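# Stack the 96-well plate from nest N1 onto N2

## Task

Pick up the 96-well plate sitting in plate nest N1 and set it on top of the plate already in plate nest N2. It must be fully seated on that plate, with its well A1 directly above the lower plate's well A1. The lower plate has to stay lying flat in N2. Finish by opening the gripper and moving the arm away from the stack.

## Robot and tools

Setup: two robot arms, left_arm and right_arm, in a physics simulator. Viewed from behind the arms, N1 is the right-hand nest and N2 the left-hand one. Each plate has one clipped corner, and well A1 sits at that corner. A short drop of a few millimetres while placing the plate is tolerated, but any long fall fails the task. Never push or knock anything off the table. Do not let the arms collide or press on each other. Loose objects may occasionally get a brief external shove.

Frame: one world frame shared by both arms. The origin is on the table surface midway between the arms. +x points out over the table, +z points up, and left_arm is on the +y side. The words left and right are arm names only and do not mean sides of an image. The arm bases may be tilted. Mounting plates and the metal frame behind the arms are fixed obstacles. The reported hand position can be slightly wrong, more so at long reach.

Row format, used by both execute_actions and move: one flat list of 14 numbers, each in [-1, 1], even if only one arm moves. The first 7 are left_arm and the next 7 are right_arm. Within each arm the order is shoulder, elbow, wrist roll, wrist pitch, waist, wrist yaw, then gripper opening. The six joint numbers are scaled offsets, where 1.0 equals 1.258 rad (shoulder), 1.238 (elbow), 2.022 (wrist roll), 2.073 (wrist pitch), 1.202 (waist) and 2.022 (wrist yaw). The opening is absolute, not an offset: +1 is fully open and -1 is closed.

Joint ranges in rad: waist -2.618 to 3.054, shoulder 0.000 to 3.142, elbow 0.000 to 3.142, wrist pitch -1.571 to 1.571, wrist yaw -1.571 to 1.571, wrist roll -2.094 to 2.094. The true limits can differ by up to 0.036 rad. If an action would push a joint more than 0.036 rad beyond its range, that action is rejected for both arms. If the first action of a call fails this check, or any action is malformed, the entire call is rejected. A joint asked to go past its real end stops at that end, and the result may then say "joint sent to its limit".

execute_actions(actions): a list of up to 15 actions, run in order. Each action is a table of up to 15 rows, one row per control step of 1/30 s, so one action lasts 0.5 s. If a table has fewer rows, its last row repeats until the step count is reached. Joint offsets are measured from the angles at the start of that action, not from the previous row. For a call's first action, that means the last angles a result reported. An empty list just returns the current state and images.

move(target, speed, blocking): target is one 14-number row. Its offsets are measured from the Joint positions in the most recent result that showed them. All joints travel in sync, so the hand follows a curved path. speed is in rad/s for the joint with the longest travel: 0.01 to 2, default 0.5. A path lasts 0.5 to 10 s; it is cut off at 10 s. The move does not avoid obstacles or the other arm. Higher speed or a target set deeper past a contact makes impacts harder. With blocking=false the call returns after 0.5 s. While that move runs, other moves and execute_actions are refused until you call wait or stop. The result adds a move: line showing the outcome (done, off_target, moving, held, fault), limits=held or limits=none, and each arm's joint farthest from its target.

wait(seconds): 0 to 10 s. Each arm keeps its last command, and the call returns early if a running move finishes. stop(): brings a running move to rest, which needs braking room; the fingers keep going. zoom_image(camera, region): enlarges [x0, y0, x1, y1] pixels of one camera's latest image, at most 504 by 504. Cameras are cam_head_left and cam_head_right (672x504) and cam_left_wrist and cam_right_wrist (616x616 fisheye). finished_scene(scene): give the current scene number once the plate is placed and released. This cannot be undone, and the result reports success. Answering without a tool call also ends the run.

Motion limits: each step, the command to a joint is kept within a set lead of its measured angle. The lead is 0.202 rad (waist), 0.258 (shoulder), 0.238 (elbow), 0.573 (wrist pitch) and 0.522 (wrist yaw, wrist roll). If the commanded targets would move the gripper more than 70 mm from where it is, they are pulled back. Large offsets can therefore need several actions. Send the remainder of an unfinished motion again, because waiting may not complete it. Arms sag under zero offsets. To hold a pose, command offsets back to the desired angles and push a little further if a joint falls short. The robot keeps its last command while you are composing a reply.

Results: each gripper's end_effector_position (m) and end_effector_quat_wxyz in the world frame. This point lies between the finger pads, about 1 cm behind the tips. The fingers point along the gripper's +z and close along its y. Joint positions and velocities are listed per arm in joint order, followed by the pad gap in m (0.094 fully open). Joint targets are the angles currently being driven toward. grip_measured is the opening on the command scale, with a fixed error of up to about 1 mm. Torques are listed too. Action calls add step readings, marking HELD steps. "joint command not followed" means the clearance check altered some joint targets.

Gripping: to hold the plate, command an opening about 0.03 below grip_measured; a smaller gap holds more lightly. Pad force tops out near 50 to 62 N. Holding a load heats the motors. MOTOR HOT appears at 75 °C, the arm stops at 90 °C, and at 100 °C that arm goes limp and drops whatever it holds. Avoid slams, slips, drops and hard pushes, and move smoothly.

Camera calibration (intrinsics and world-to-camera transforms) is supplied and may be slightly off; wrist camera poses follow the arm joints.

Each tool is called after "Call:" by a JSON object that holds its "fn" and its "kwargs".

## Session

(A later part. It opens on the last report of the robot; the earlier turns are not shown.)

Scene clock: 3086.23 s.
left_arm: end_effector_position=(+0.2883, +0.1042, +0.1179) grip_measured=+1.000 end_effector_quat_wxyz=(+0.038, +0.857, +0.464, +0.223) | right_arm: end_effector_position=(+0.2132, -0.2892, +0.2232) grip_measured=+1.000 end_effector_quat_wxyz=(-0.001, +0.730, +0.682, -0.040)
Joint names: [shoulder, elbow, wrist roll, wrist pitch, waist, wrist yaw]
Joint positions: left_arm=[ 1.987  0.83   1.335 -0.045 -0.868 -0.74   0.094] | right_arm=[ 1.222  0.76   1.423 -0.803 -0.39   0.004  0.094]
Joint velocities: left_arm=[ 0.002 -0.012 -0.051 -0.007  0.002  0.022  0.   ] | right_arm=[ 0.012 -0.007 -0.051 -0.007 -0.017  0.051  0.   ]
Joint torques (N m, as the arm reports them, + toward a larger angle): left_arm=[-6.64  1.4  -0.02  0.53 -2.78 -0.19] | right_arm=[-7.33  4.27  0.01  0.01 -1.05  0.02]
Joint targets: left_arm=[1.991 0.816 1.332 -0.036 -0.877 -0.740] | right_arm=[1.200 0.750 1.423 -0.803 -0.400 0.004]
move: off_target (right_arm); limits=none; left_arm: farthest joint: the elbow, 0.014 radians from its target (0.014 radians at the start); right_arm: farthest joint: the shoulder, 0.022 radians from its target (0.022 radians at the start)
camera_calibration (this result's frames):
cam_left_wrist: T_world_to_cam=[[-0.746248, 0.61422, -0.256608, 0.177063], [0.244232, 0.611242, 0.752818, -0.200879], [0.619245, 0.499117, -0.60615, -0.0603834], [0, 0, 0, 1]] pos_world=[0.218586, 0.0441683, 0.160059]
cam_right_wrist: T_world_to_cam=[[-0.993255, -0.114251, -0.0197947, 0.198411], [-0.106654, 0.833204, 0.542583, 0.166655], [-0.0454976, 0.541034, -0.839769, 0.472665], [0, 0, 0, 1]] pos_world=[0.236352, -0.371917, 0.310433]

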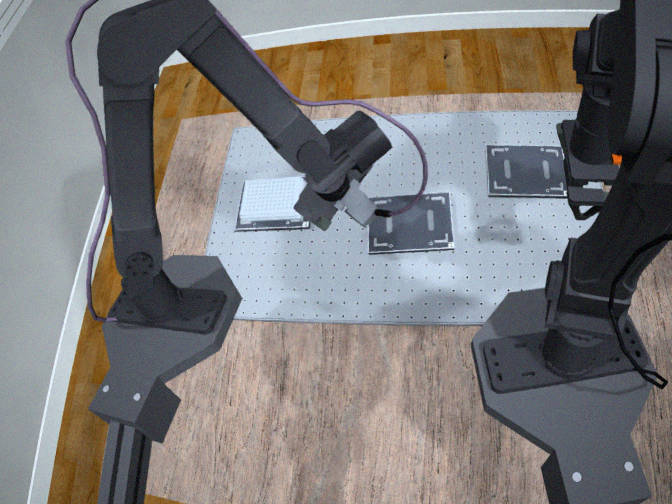

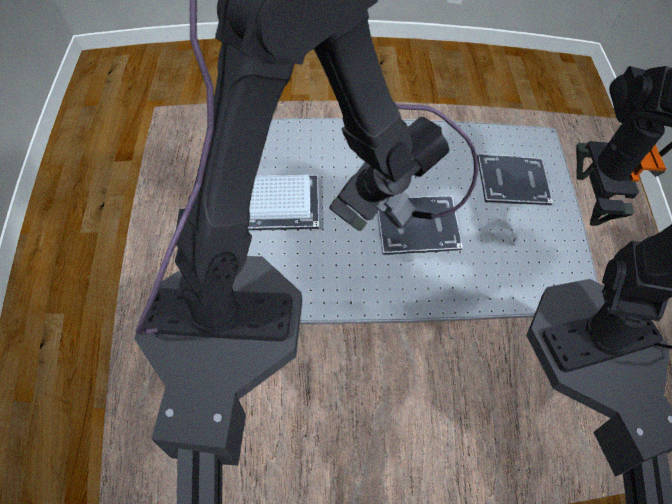

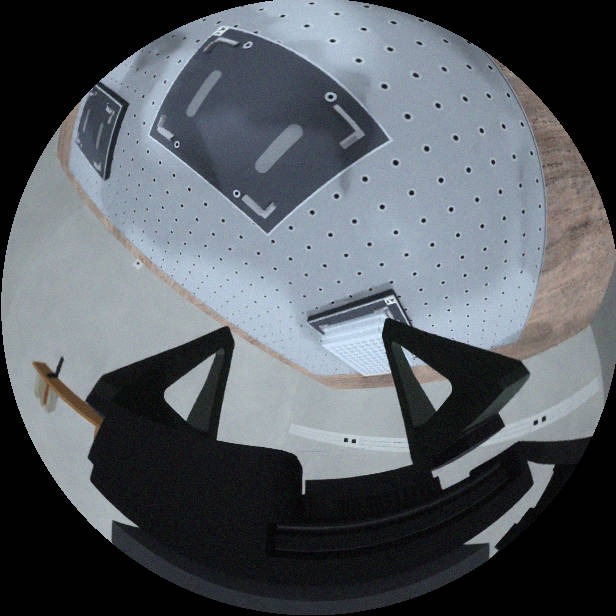

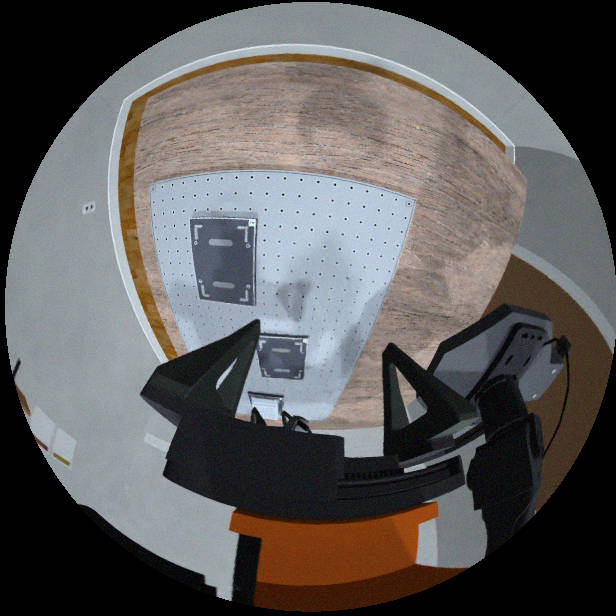

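Call:
{"fn": "move", "kwargs": {"target": [0.09, -0.0113, 0.1, 0.065, -0.008, 0, 1, -0.0175, -0.008, 0, 0, -0.008, 0, 1], "speed": 0.4}}

Scene clock: 3100.33 s.
left_arm: end_effector_position=(+0.2827, +0.0976, +0.0917) grip_measured=+1.000 end_effector_quat_wxyz=(+0.025, +0.895, +0.382, +0.228) | right_arm: end_effector_position=(+0.2132, -0.2892, +0.2232) grip_measured=+1.000 end_effector_quat_wxyz=(-0.001, +0.730, +0.682, -0.040)
Joint names: [shoulder, elbow, wrist roll, wrist pitch, waist, wrist yaw]
Joint positions: left_arm=[ 2.095  0.83   1.53   0.082 -0.868 -0.74   0.094] | right_arm=[ 1.222  0.76   1.423 -0.803 -0.39   0.004  0.094]
Joint velocities: left_arm=[-0.002 -0.007 -0.051  0.037  0.012  0.007  0.   ] | right_arm=[ 0.012 -0.002  0.037  0.007 -0.017 -0.066  0.   ]
Joint torques (N m, as the arm reports them, + toward a larger angle): left_arm=[-6.74  0.97  0.05  0.55 -2.87 -0.2 ] | right_arm=[-7.32  4.26  0.01  0.01 -1.06  0.01]
Joint targets: left_arm=[2.100 0.816 1.537 0.090 -0.877 -0.740] | right_arm=[1.200 0.750 1.423 -0.803 -0.400 0.004]
move: off_target (right_arm); limits=none; left_arm: farthest joint: the elbow, 0.014 radians from its target (0.014 radians at the start); right_arm: farthest joint: the shoulder, 0.022 radians from its target (0.022 radians at the start)
camera_calibration (this result's frames):
cam_left_wrist: T_world_to_cam=[[-0.634405, 0.746745, -0.199755, 0.120495], [0.350872, 0.508442, 0.786369, -0.198973], [0.68878, 0.428788, -0.58457, -0.0841987], [0, 0, 0, 1]] pos_world=[0.204251, 0.0472902, 0.131315]
cam_right_wrist: T_world_to_cam=[[-0.993255, -0.114251, -0.0197947, 0.198411], [-0.106654, 0.833204, 0.542583, 0.166655], [-0.0454976, 0.541034, -0.839769, 0.472665], [0, 0, 0, 1]] pos_world=[0.236352, -0.371917, 0.310433]

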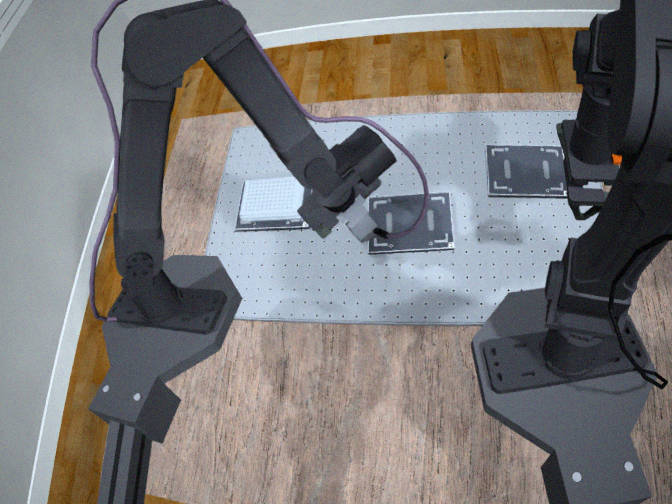

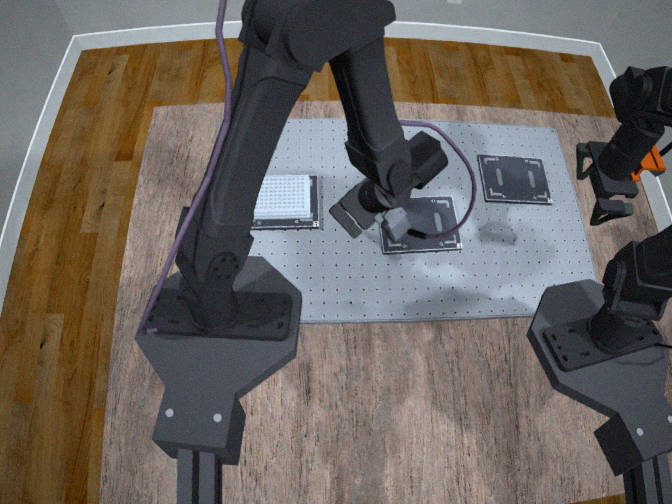

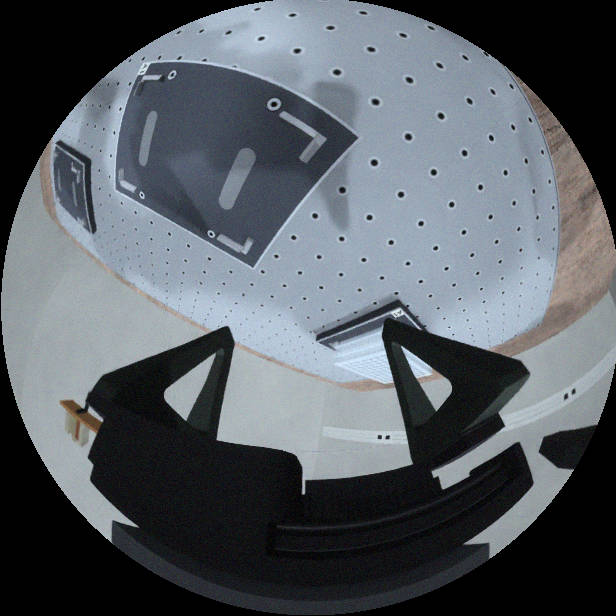

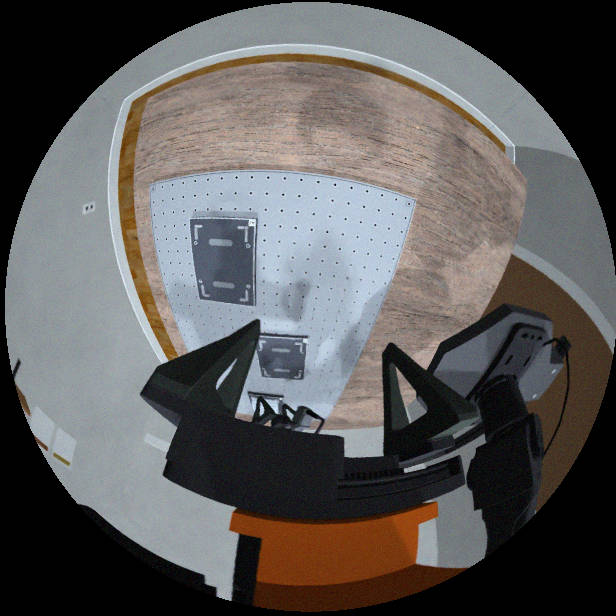

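Call:
{"fn": "move", "kwargs": {"target": [-0.0135, -0.0113, -0.26, 0.002, -0.008, -0.1, 1, -0.0175, -0.008, 0, 0, -0.008, 0, 1], "speed": 0.6}}

Scene clock: 3106.23 s.
left_arm: end_effector_position=(+0.3025, +0.1194, +0.1079) grip_measured=+1.000 end_effector_quat_wxyz=(+0.072, +0.744, +0.591, +0.305) | right_arm: end_effector_position=(+0.2132, -0.2892, +0.2232) grip_measured=+1.000 end_effector_quat_wxyz=(-0.001, +0.730, +0.682, -0.040)
Joint names: [shoulder, elbow, wrist roll, wrist pitch, waist, wrist yaw]
Joint positions: left_arm=[ 2.095  0.83   1.015  0.082 -0.868 -0.929  0.094] | right_arm=[ 1.222  0.76   1.423 -0.803 -0.39   0.004  0.094]
Joint velocities: left_arm=[-0.032 -0.007 -0.022 -0.007  0.002 -0.022  0.   ] | right_arm=[-0.012  0.002 -0.037 -0.11  -0.007  0.007  0.   ]
Joint torques (N m, as the arm reports them, + toward a larger angle): left_arm=[-8.3   0.96 -0.06  0.49 -2.86 -0.39] | right_arm=[-7.32  4.28  0.01  0.01 -1.05  0.01]
Joint targets: left_arm=[2.078 0.816 1.004 0.086 -0.877 -0.942] | right_arm=[1.200 0.750 1.423 -0.803 -0.400 0.004]
move: off_target (right_arm); limits=none; left_arm: farthest joint: the shoulder, 0.017 radians from its target (0.017 radians at the start); right_arm: farthest joint: the shoulder, 0.022 radians from its target (0.022 radians at the start)
camera_calibration (this result's frames):
cam_left_wrist: T_world_to_cam=[[-0.823836, 0.346438, -0.448636, 0.251945], [-0.120187, 0.666725, 0.735549, -0.100643], [0.553939, 0.659892, -0.507635, -0.0928464], [0, 0, 0, 1]] pos_world=[0.246897, 0.0410867, 0.139927]
cam_right_wrist: T_world_to_cam=[[-0.993255, -0.114251, -0.0197947, 0.198411], [-0.106654, 0.833204, 0.542583, 0.166655], [-0.0454976, 0.541034, -0.839769, 0.472665], [0, 0, 0, 1]] pos_world=[0.236352, -0.371917, 0.310433]

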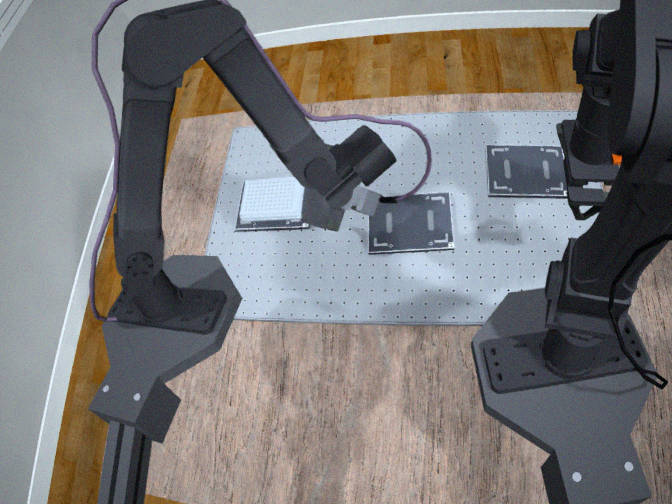

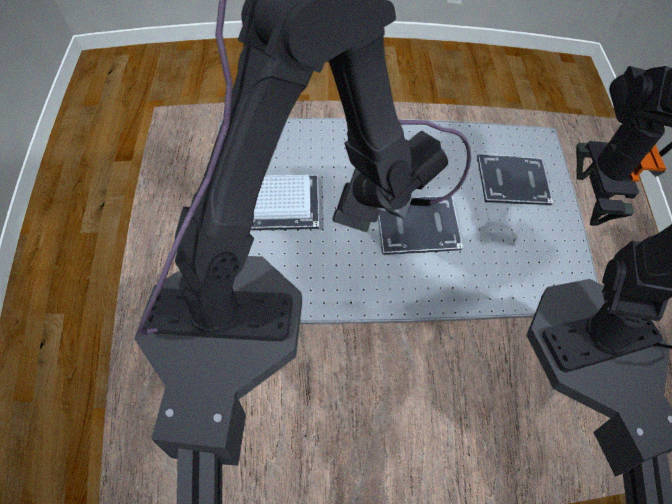

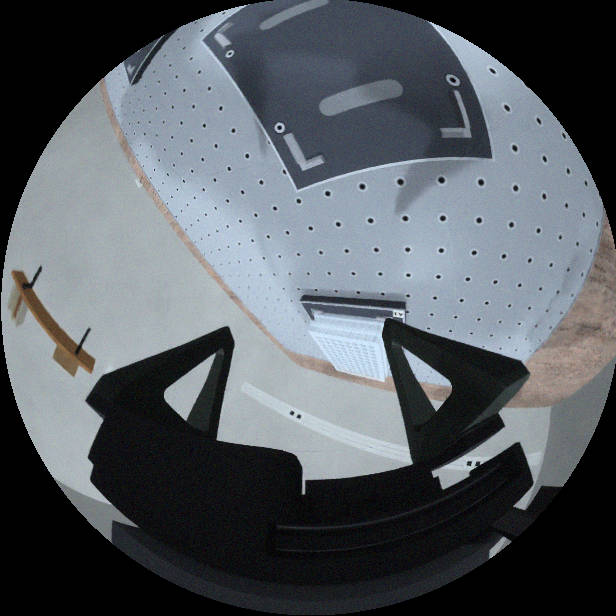

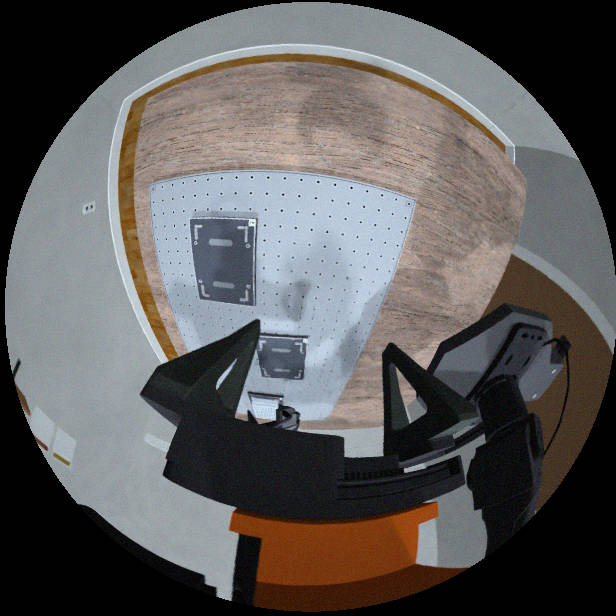

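Call:
{"fn": "move", "kwargs": {"target": [0.1, -0.0113, -0.1, 0.07, -0.008, -0.005, 1, -0.0175, -0.008, 0, 0, -0.008, 0, 1], "speed": 0.4}}

Scene clock: 3111.50 s.
left_arm: end_effector_position=(+0.2927, +0.1165, +0.0786) grip_measured=+1.000 end_effector_quat_wxyz=(+0.106, +0.681, +0.661, +0.296) | right_arm: end_effector_position=(+0.2132, -0.2892, +0.2232) grip_measured=+1.000 end_effector_quat_wxyz=(-0.001, +0.730, +0.682, -0.040)
Joint names: [shoulder, elbow, wrist roll, wrist pitch, waist, wrist yaw]
Joint positions: left_arm=[ 2.216  0.83   0.825  0.216 -0.868 -0.929  0.094] | right_arm=[ 1.222  0.76   1.423 -0.803 -0.39   0.004  0.094]
Joint velocities: left_arm=[-0.017 -0.002  0.066 -0.037  0.002 -0.022  0.   ] | right_arm=[-0.007 -0.027  0.007 -0.022  0.002  0.022  0.   ]
Joint torques (N m, as the arm reports them, + toward a larger angle): left_arm=[-6.9   0.45 -0.08  0.55 -2.94 -0.36] | right_arm=[-7.35  4.28  0.01  0.   -1.04  0.02]
Joint targets: left_arm=[2.221 0.816 0.813 0.227 -0.877 -0.939] | right_arm=[1.200 0.750 1.423 -0.803 -0.400 0.004]
move: off_target (right_arm); limits=none; left_arm: farthest joint: the elbow, 0.014 radians from its target (0.014 radians at the start); right_arm: farthest joint: the shoulder, 0.022 radians from its target (0.022 radians at the start)
camera_calibration (this result's frames):
cam_left_wrist: T_world_to_cam=[[-0.837007, 0.160632, -0.523083, 0.263082], [-0.267191, 0.714251, 0.646881, -0.0338669], [0.477523, 0.681207, -0.554914, -0.0767783], [0, 0, 0, 1]] pos_world=[0.247816, 0.0342318, 0.116916]
cam_right_wrist: T_world_to_cam=[[-0.993255, -0.114251, -0.0197947, 0.198411], [-0.106654, 0.833204, 0.542583, 0.166655], [-0.0454976, 0.541034, -0.839769, 0.472665], [0, 0, 0, 1]] pos_world=[0.236352, -0.371917, 0.310433]

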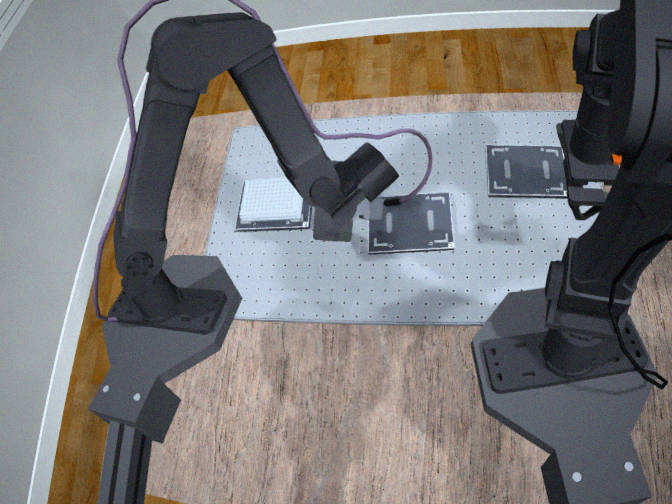

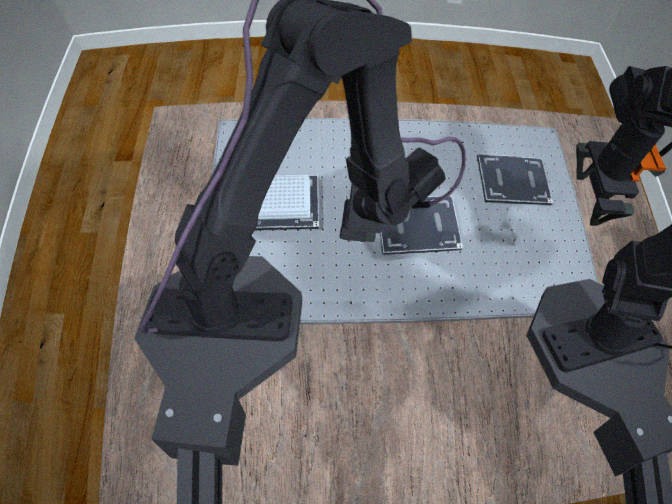

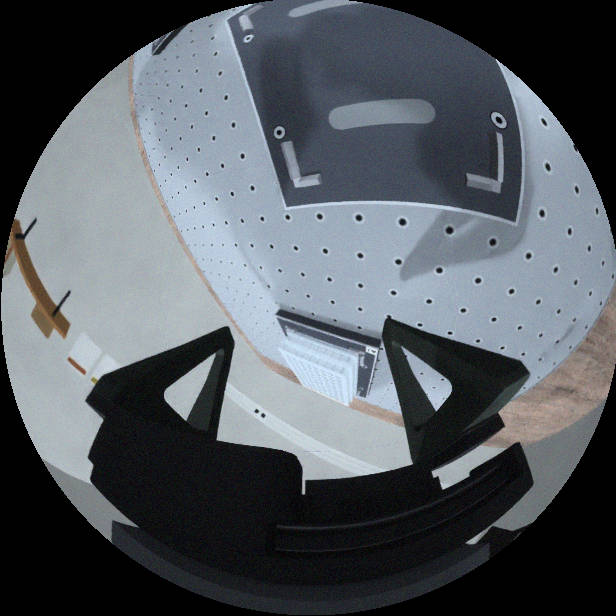

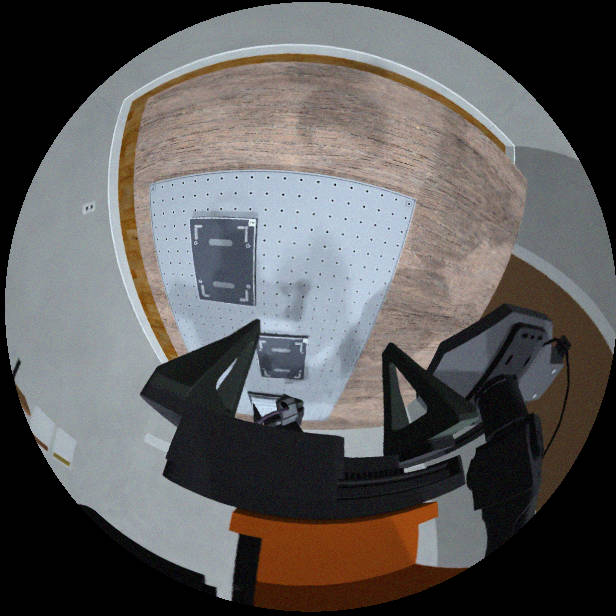

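Now the whole stack is visible between the fingers. Zoom.

Call:
{"fn": "zoom_image", "kwargs": {"camera": "cam_left_wrist", "region": [265, 300, 385, 410]}}

Region (265, 300, 385, 410) of cam_left_wrist's 616x616 image, scaled by 4.200, with more detail than that image has; it fills the top 462 rows of this view, and the rest is white.

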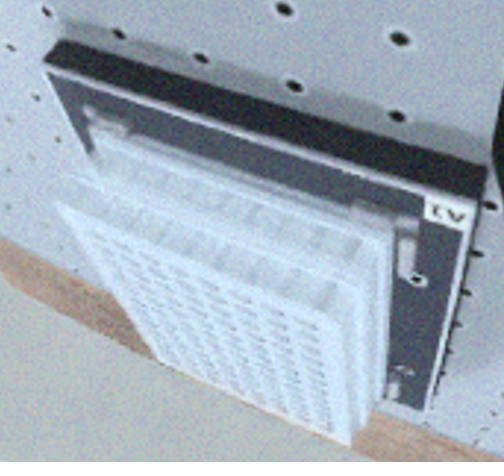

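Call:
{"fn": "zoom_image", "kwargs": {"camera": "cam_left_wrist", "region": [272, 320, 312, 360]}}

Call:
{"fn": "zoom_image", "kwargs": {"camera": "cam_left_wrist", "region": [330, 342, 370, 382]}}

Region (272, 320, 312, 360) of cam_left_wrist's 616x616 image, scaled by 12.600, with more detail than that image has.

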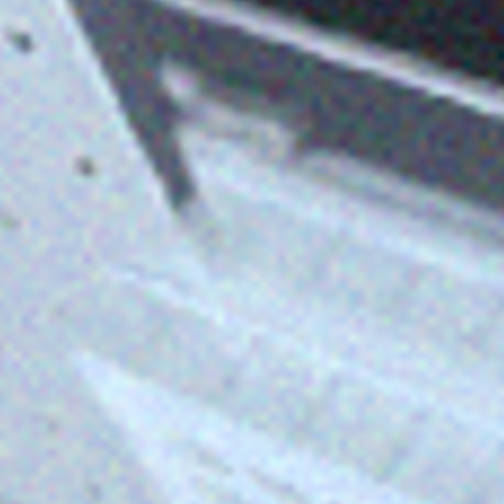

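Region (330, 342, 370, 382) of cam_left_wrist's 616x616 image, scaled by 12.600, with more detail than that image has.

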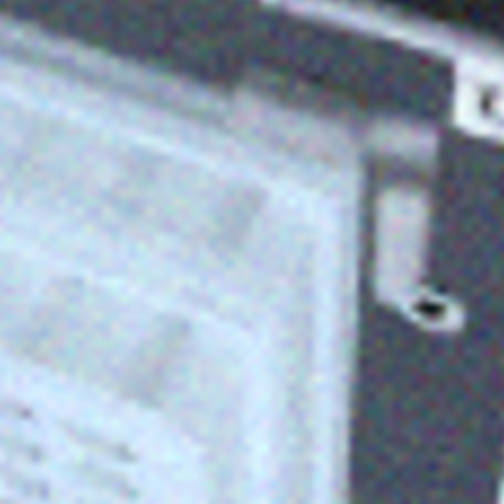

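Call:
{"fn": "zoom_image", "kwargs": {"camera": "cam_left_wrist", "region": [295, 330, 351, 386]}}

Region (295, 330, 351, 386) of cam_left_wrist's 616x616 image, scaled by 9.000, with more detail than that image has.

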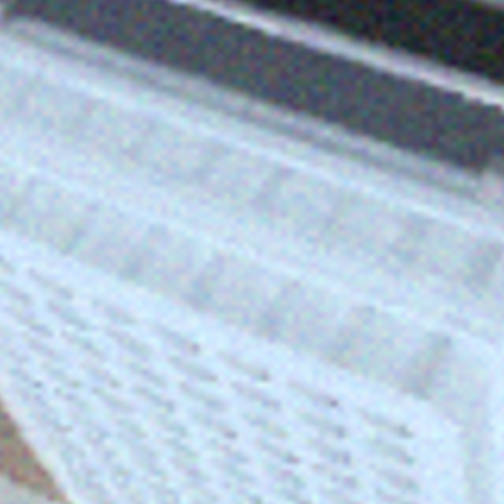

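Call:
{"fn": "zoom_image", "kwargs": {"camera": "cam_left_wrist", "region": [310, 338, 340, 373]}}

Region (310, 338, 340, 373) of cam_left_wrist's 616x616 image, scaled by 14.400, with more detail than that image has; it fills the left 432 columns of this view, and the rest is white.

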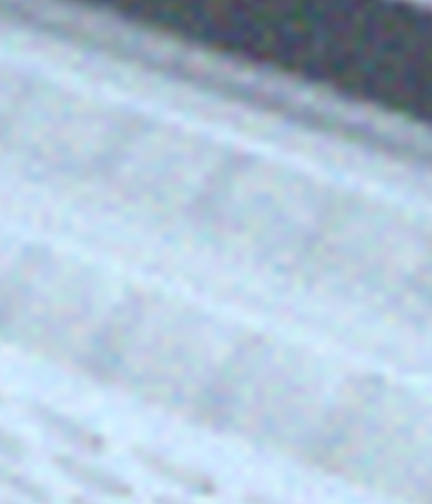

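Call:
{"fn": "zoom_image", "kwargs": {"camera": "cam_left_wrist", "region": [325, 345, 385, 410]}}

Region (325, 345, 385, 410) of cam_left_wrist's 616x616 image, scaled by 7.754, with more detail than that image has; it fills the left 465 columns of this view, and the rest is white.

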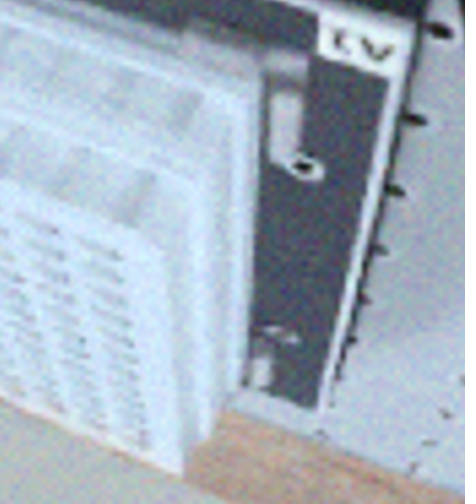

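Call:
{"fn": "zoom_image", "kwargs": {"camera": "cam_left_wrist", "region": [340, 385, 370, 412]}}

Region (340, 385, 370, 412) of cam_left_wrist's 616x616 image, scaled by 16.800, with more detail than that image has; it fills the top 454 rows of this view, and the rest is white.

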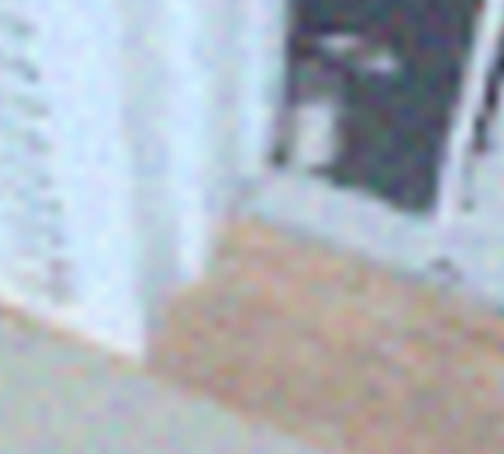

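Call:
{"fn": "move", "kwargs": {"target": [-0.344, -0.0113, 0.252, -0.2176, -0.008, 0.399, 0.2, -0.0175, -0.008, 0, 0, -0.008, 0, 1], "speed": 0.8}}

Scene clock: 3233.37 s.
left_arm: end_effector_position=(+0.2216, +0.0447, +0.1518) grip_measured=+0.203 end_effector_quat_wxyz=(+0.113, +0.883, +0.451, -0.065) | right_arm: end_effector_position=(+0.2132, -0.2892, +0.2232) grip_measured=+1.000 end_effector_quat_wxyz=(-0.001, +0.730, +0.682, -0.040)
Joint names: [shoulder, elbow, wrist roll, wrist pitch, waist, wrist yaw]
Joint positions: left_arm=[ 1.802  0.83   1.327 -0.224 -0.868 -0.14   0.057] | right_arm=[ 1.222  0.76   1.423 -0.803 -0.39   0.004  0.094]
Joint velocities: left_arm=[-0.012 -0.002  0.007  0.007 -0.017 -0.007 -0.   ] | right_arm=[ 0.002  0.007  0.022 -0.007 -0.002 -0.022  0.   ]
Joint torques (N m, as the arm reports them, + toward a larger angle): left_arm=[-7.83  2.13  0.06  0.35 -2.62  0.22] | right_arm=[-7.33  4.28  0.01  0.   -1.05  0.01]
Joint targets: left_arm=[1.783 0.816 1.334 -0.236 -0.877 -0.122] | right_arm=[1.200 0.750 1.423 -0.803 -0.400 0.004]
move: off_target (right_arm); limits=none; left_arm: farthest joint: the shoulder, 0.019 radians from its target (0.432 radians at the start); right_arm: farthest joint: the shoulder, 0.022 radians from its target (0.022 radians at the start)
camera_calibration (this result's frames):
cam_left_wrist: T_world_to_cam=[[-0.775872, 0.610524, -0.159007, 0.164445], [0.554853, 0.780287, 0.288601, -0.179684], [0.300269, 0.135692, -0.944154, 0.169497], [0, 0, 0, 1]] pos_world=[0.176391, 0.0168078, 0.238036]
cam_right_wrist: T_world_to_cam=[[-0.993255, -0.114251, -0.0197947, 0.198411], [-0.106654, 0.833204, 0.542583, 0.166655], [-0.0454976, 0.541034, -0.839769, 0.472665], [0, 0, 0, 1]] pos_world=[0.236352, -0.371917, 0.310433]

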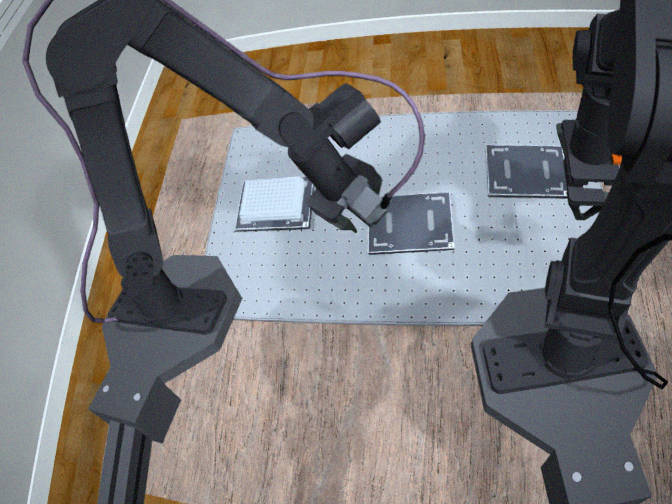

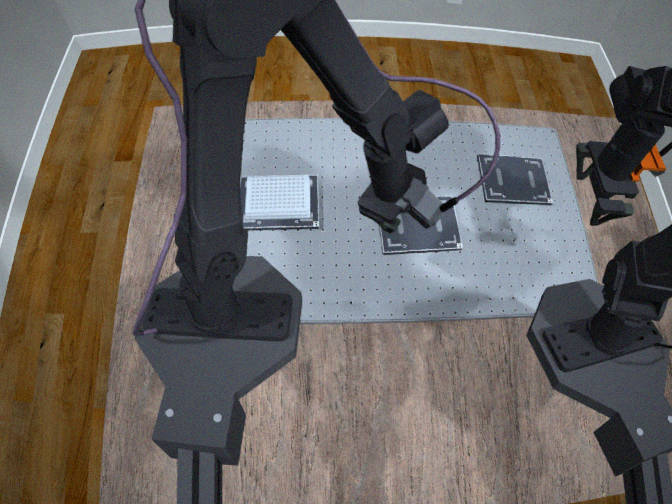

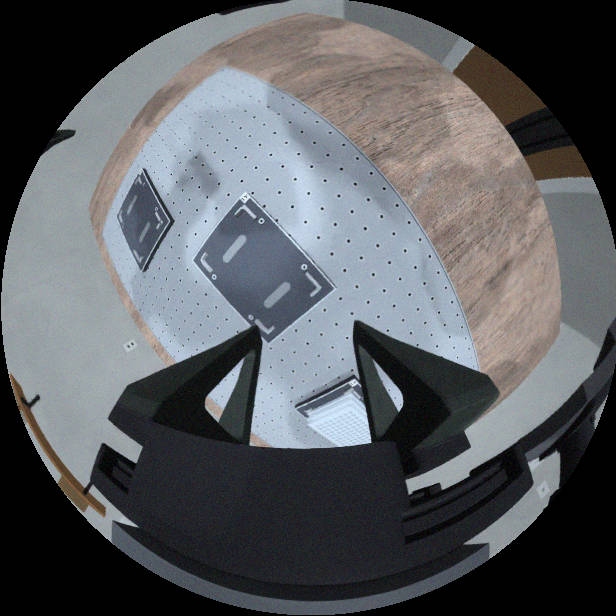

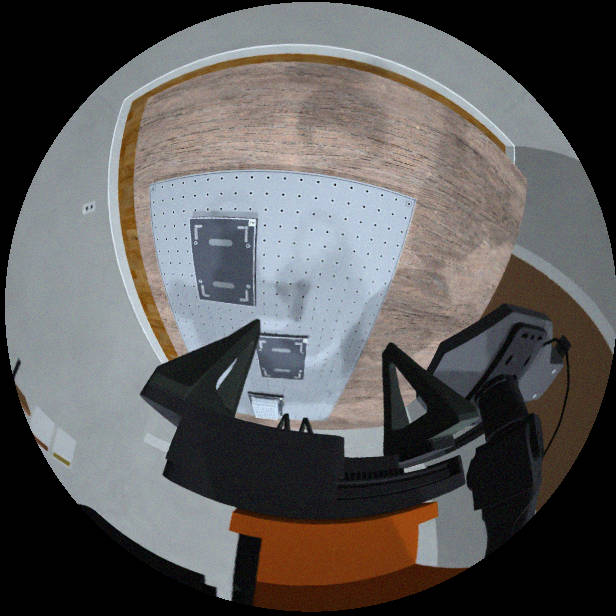

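Call:
{"fn": "move", "kwargs": {"target": [-0.0145, -0.0113, 0.116, -0.004, 0.7895, 0.006, 0.2, -0.0175, -0.008, 0, 0, -0.008, 0, 1], "speed": 1.0}}

Scene clock: 3240.80 s.
left_arm: end_effector_position=(+0.3378, +0.3469, +0.0931) grip_measured=+0.203 end_effector_quat_wxyz=(-0.026, +0.693, +0.719, +0.040) | right_arm: end_effector_position=(+0.2132, -0.2892, +0.2232) grip_measured=+1.000 end_effector_quat_wxyz=(-0.001, +0.730, +0.682, -0.040)
Joint names: [shoulder, elbow, wrist roll, wrist pitch, waist, wrist yaw]
Joint positions: left_arm=[ 1.802  0.83   1.554 -0.224  0.084 -0.138  0.057] | right_arm=[ 1.222  0.76   1.423 -0.803 -0.39   0.004  0.094]
Joint velocities: left_arm=[-0.022 -0.002 -0.007 -0.022 -0.002 -0.022 -0.001] | right_arm=[ 0.017  0.007  0.066 -0.051  0.002 -0.007  0.   ]
Joint torques (N m, as the arm reports them, + toward a larger angle): left_arm=[-8.3   1.3   0.08  0.1  -0.53  0.06] | right_arm=[-7.33  4.29  0.01  0.   -1.06  0.01]
Joint targets: left_arm=[1.784 0.816 1.562 -0.232 0.081 -0.128] | right_arm=[1.200 0.750 1.423 -0.803 -0.400 0.004]
move: off_target (right_arm); limits=none; left_arm: farthest joint: the shoulder, 0.019 radians from its target (0.019 radians at the start); right_arm: farthest joint: the shoulder, 0.022 radians from its target (0.022 radians at the start)
camera_calibration (this result's frames):
cam_left_wrist: T_world_to_cam=[[-0.999503, 0.0236536, -0.0208285, 0.327011], [0.00767664, 0.823673, 0.567013, -0.319153], [0.0305677, 0.566571, -0.823446, -0.0315221], [0, 0, 0, 1]] pos_world=[0.330262, 0.273002, 0.161818]
cam_right_wrist: T_world_to_cam=[[-0.993255, -0.114251, -0.0197947, 0.198411], [-0.106654, 0.833204, 0.542583, 0.166655], [-0.0454976, 0.541034, -0.839769, 0.472665], [0, 0, 0, 1]] pos_world=[0.236352, -0.371917, 0.310433]

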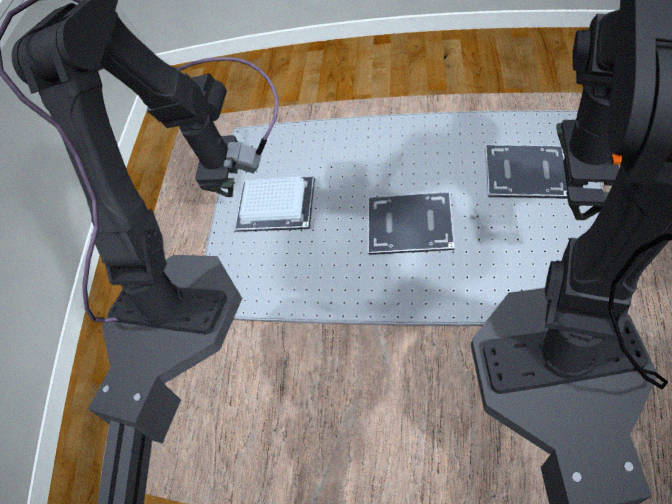

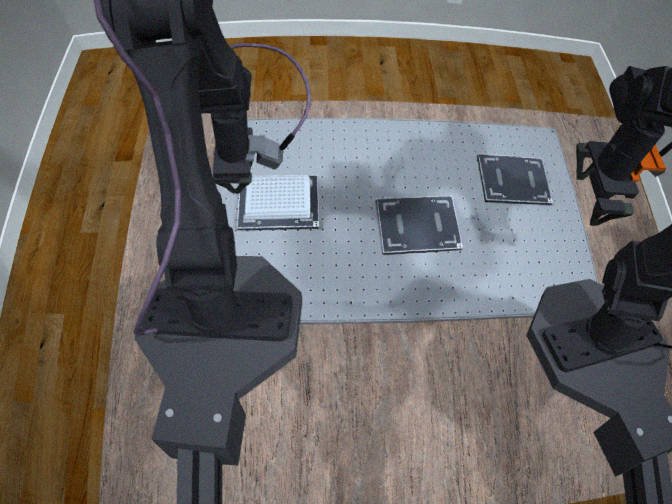

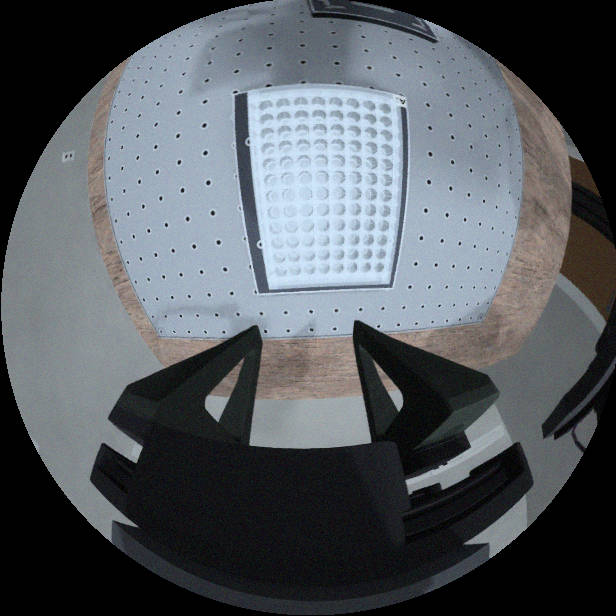

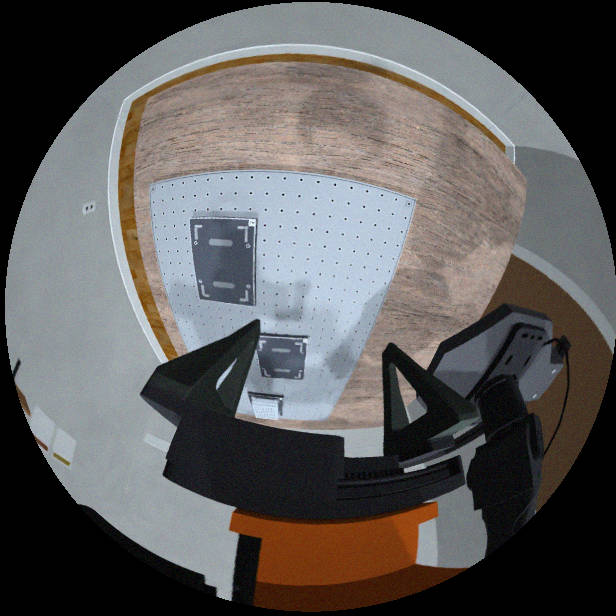

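Call:
{"fn": "move", "kwargs": {"target": [0.092, -0.0113, 0.002, 0.051, -0.003, 0.004, 0.2, -0.0175, -0.008, 0, 0, -0.008, 0, 1], "speed": 0.3}}

Scene clock: 3248.50 s.
left_arm: end_effector_position=(+0.3331, +0.3455, +0.0640) grip_measured=+0.203 end_effector_quat_wxyz=(-0.030, +0.694, +0.718, +0.036) | right_arm: end_effector_position=(+0.2132, -0.2892, +0.2232) grip_measured=+1.000 end_effector_quat_wxyz=(-0.001, +0.730, +0.682, -0.040)
Joint names: [shoulder, elbow, wrist roll, wrist pitch, waist, wrist yaw]
Joint positions: left_arm=[ 1.913  0.83   1.554 -0.124  0.084 -0.138  0.057] | right_arm=[ 1.222  0.76   1.423 -0.803 -0.39   0.004  0.094]
Joint velocities: left_arm=[-0.027 -0.002 -0.022 -0.037  0.002 -0.11   0.   ] | right_arm=[-0.007 -0.002  0.007  0.007 -0.012  0.007  0.   ]
Joint torques (N m, as the arm reports them, + toward a larger angle): left_arm=[-6.89  0.8   0.03  0.18 -0.56  0.04] | right_arm=[-7.33  4.28  0.01  0.   -1.05  0.01]
Joint targets: left_arm=[1.918 0.816 1.558 -0.118 0.080 -0.130] | right_arm=[1.200 0.750 1.423 -0.803 -0.400 0.004]
move: off_target (right_arm); limits=none; left_arm: farthest joint: the elbow, 0.014 radians from its target (0.014 radians at the start); right_arm: farthest joint: the shoulder, 0.022 radians from its target (0.022 radians at the start)
camera_calibration (this result's frames):
cam_left_wrist: T_world_to_cam=[[-0.999639, 0.0248957, -0.0100974, 0.320757], [0.0147906, 0.823757, 0.56675, -0.303859], [0.0224275, 0.566396, -0.823828, -0.0517308], [0, 0, 0, 1]] pos_world=[0.326296, 0.271621, 0.132834]
cam_right_wrist: T_world_to_cam=[[-0.993255, -0.114251, -0.0197947, 0.198411], [-0.106654, 0.833204, 0.542583, 0.166655], [-0.0454976, 0.541034, -0.839769, 0.472665], [0, 0, 0, 1]] pos_world=[0.236352, -0.371917, 0.310433]

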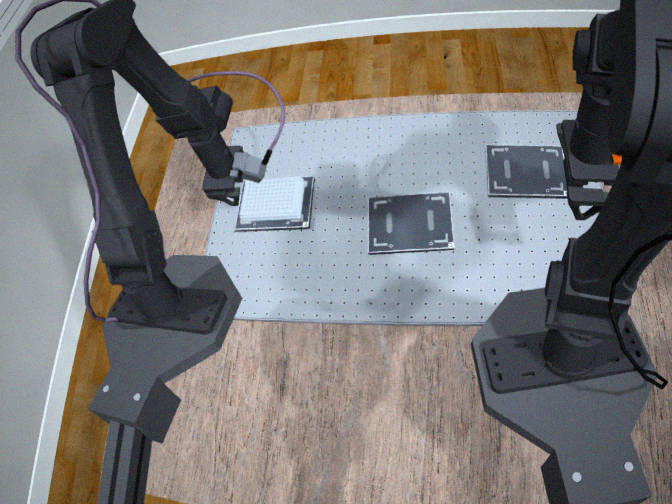

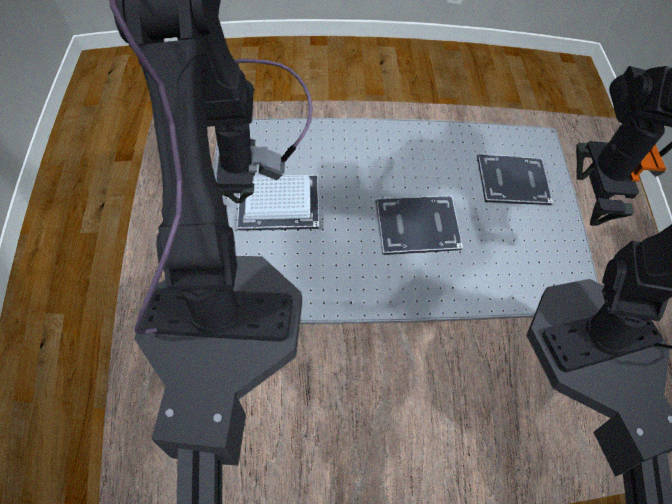

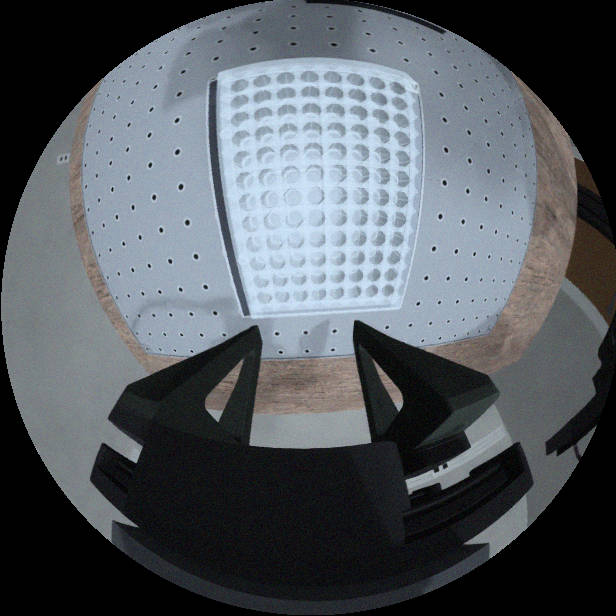

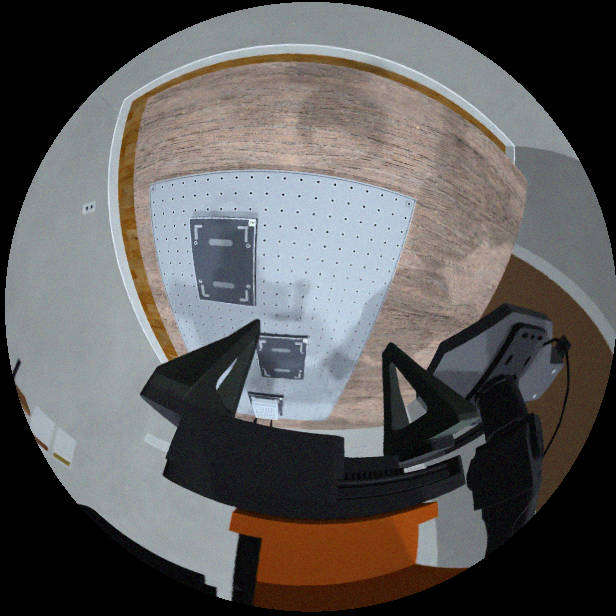

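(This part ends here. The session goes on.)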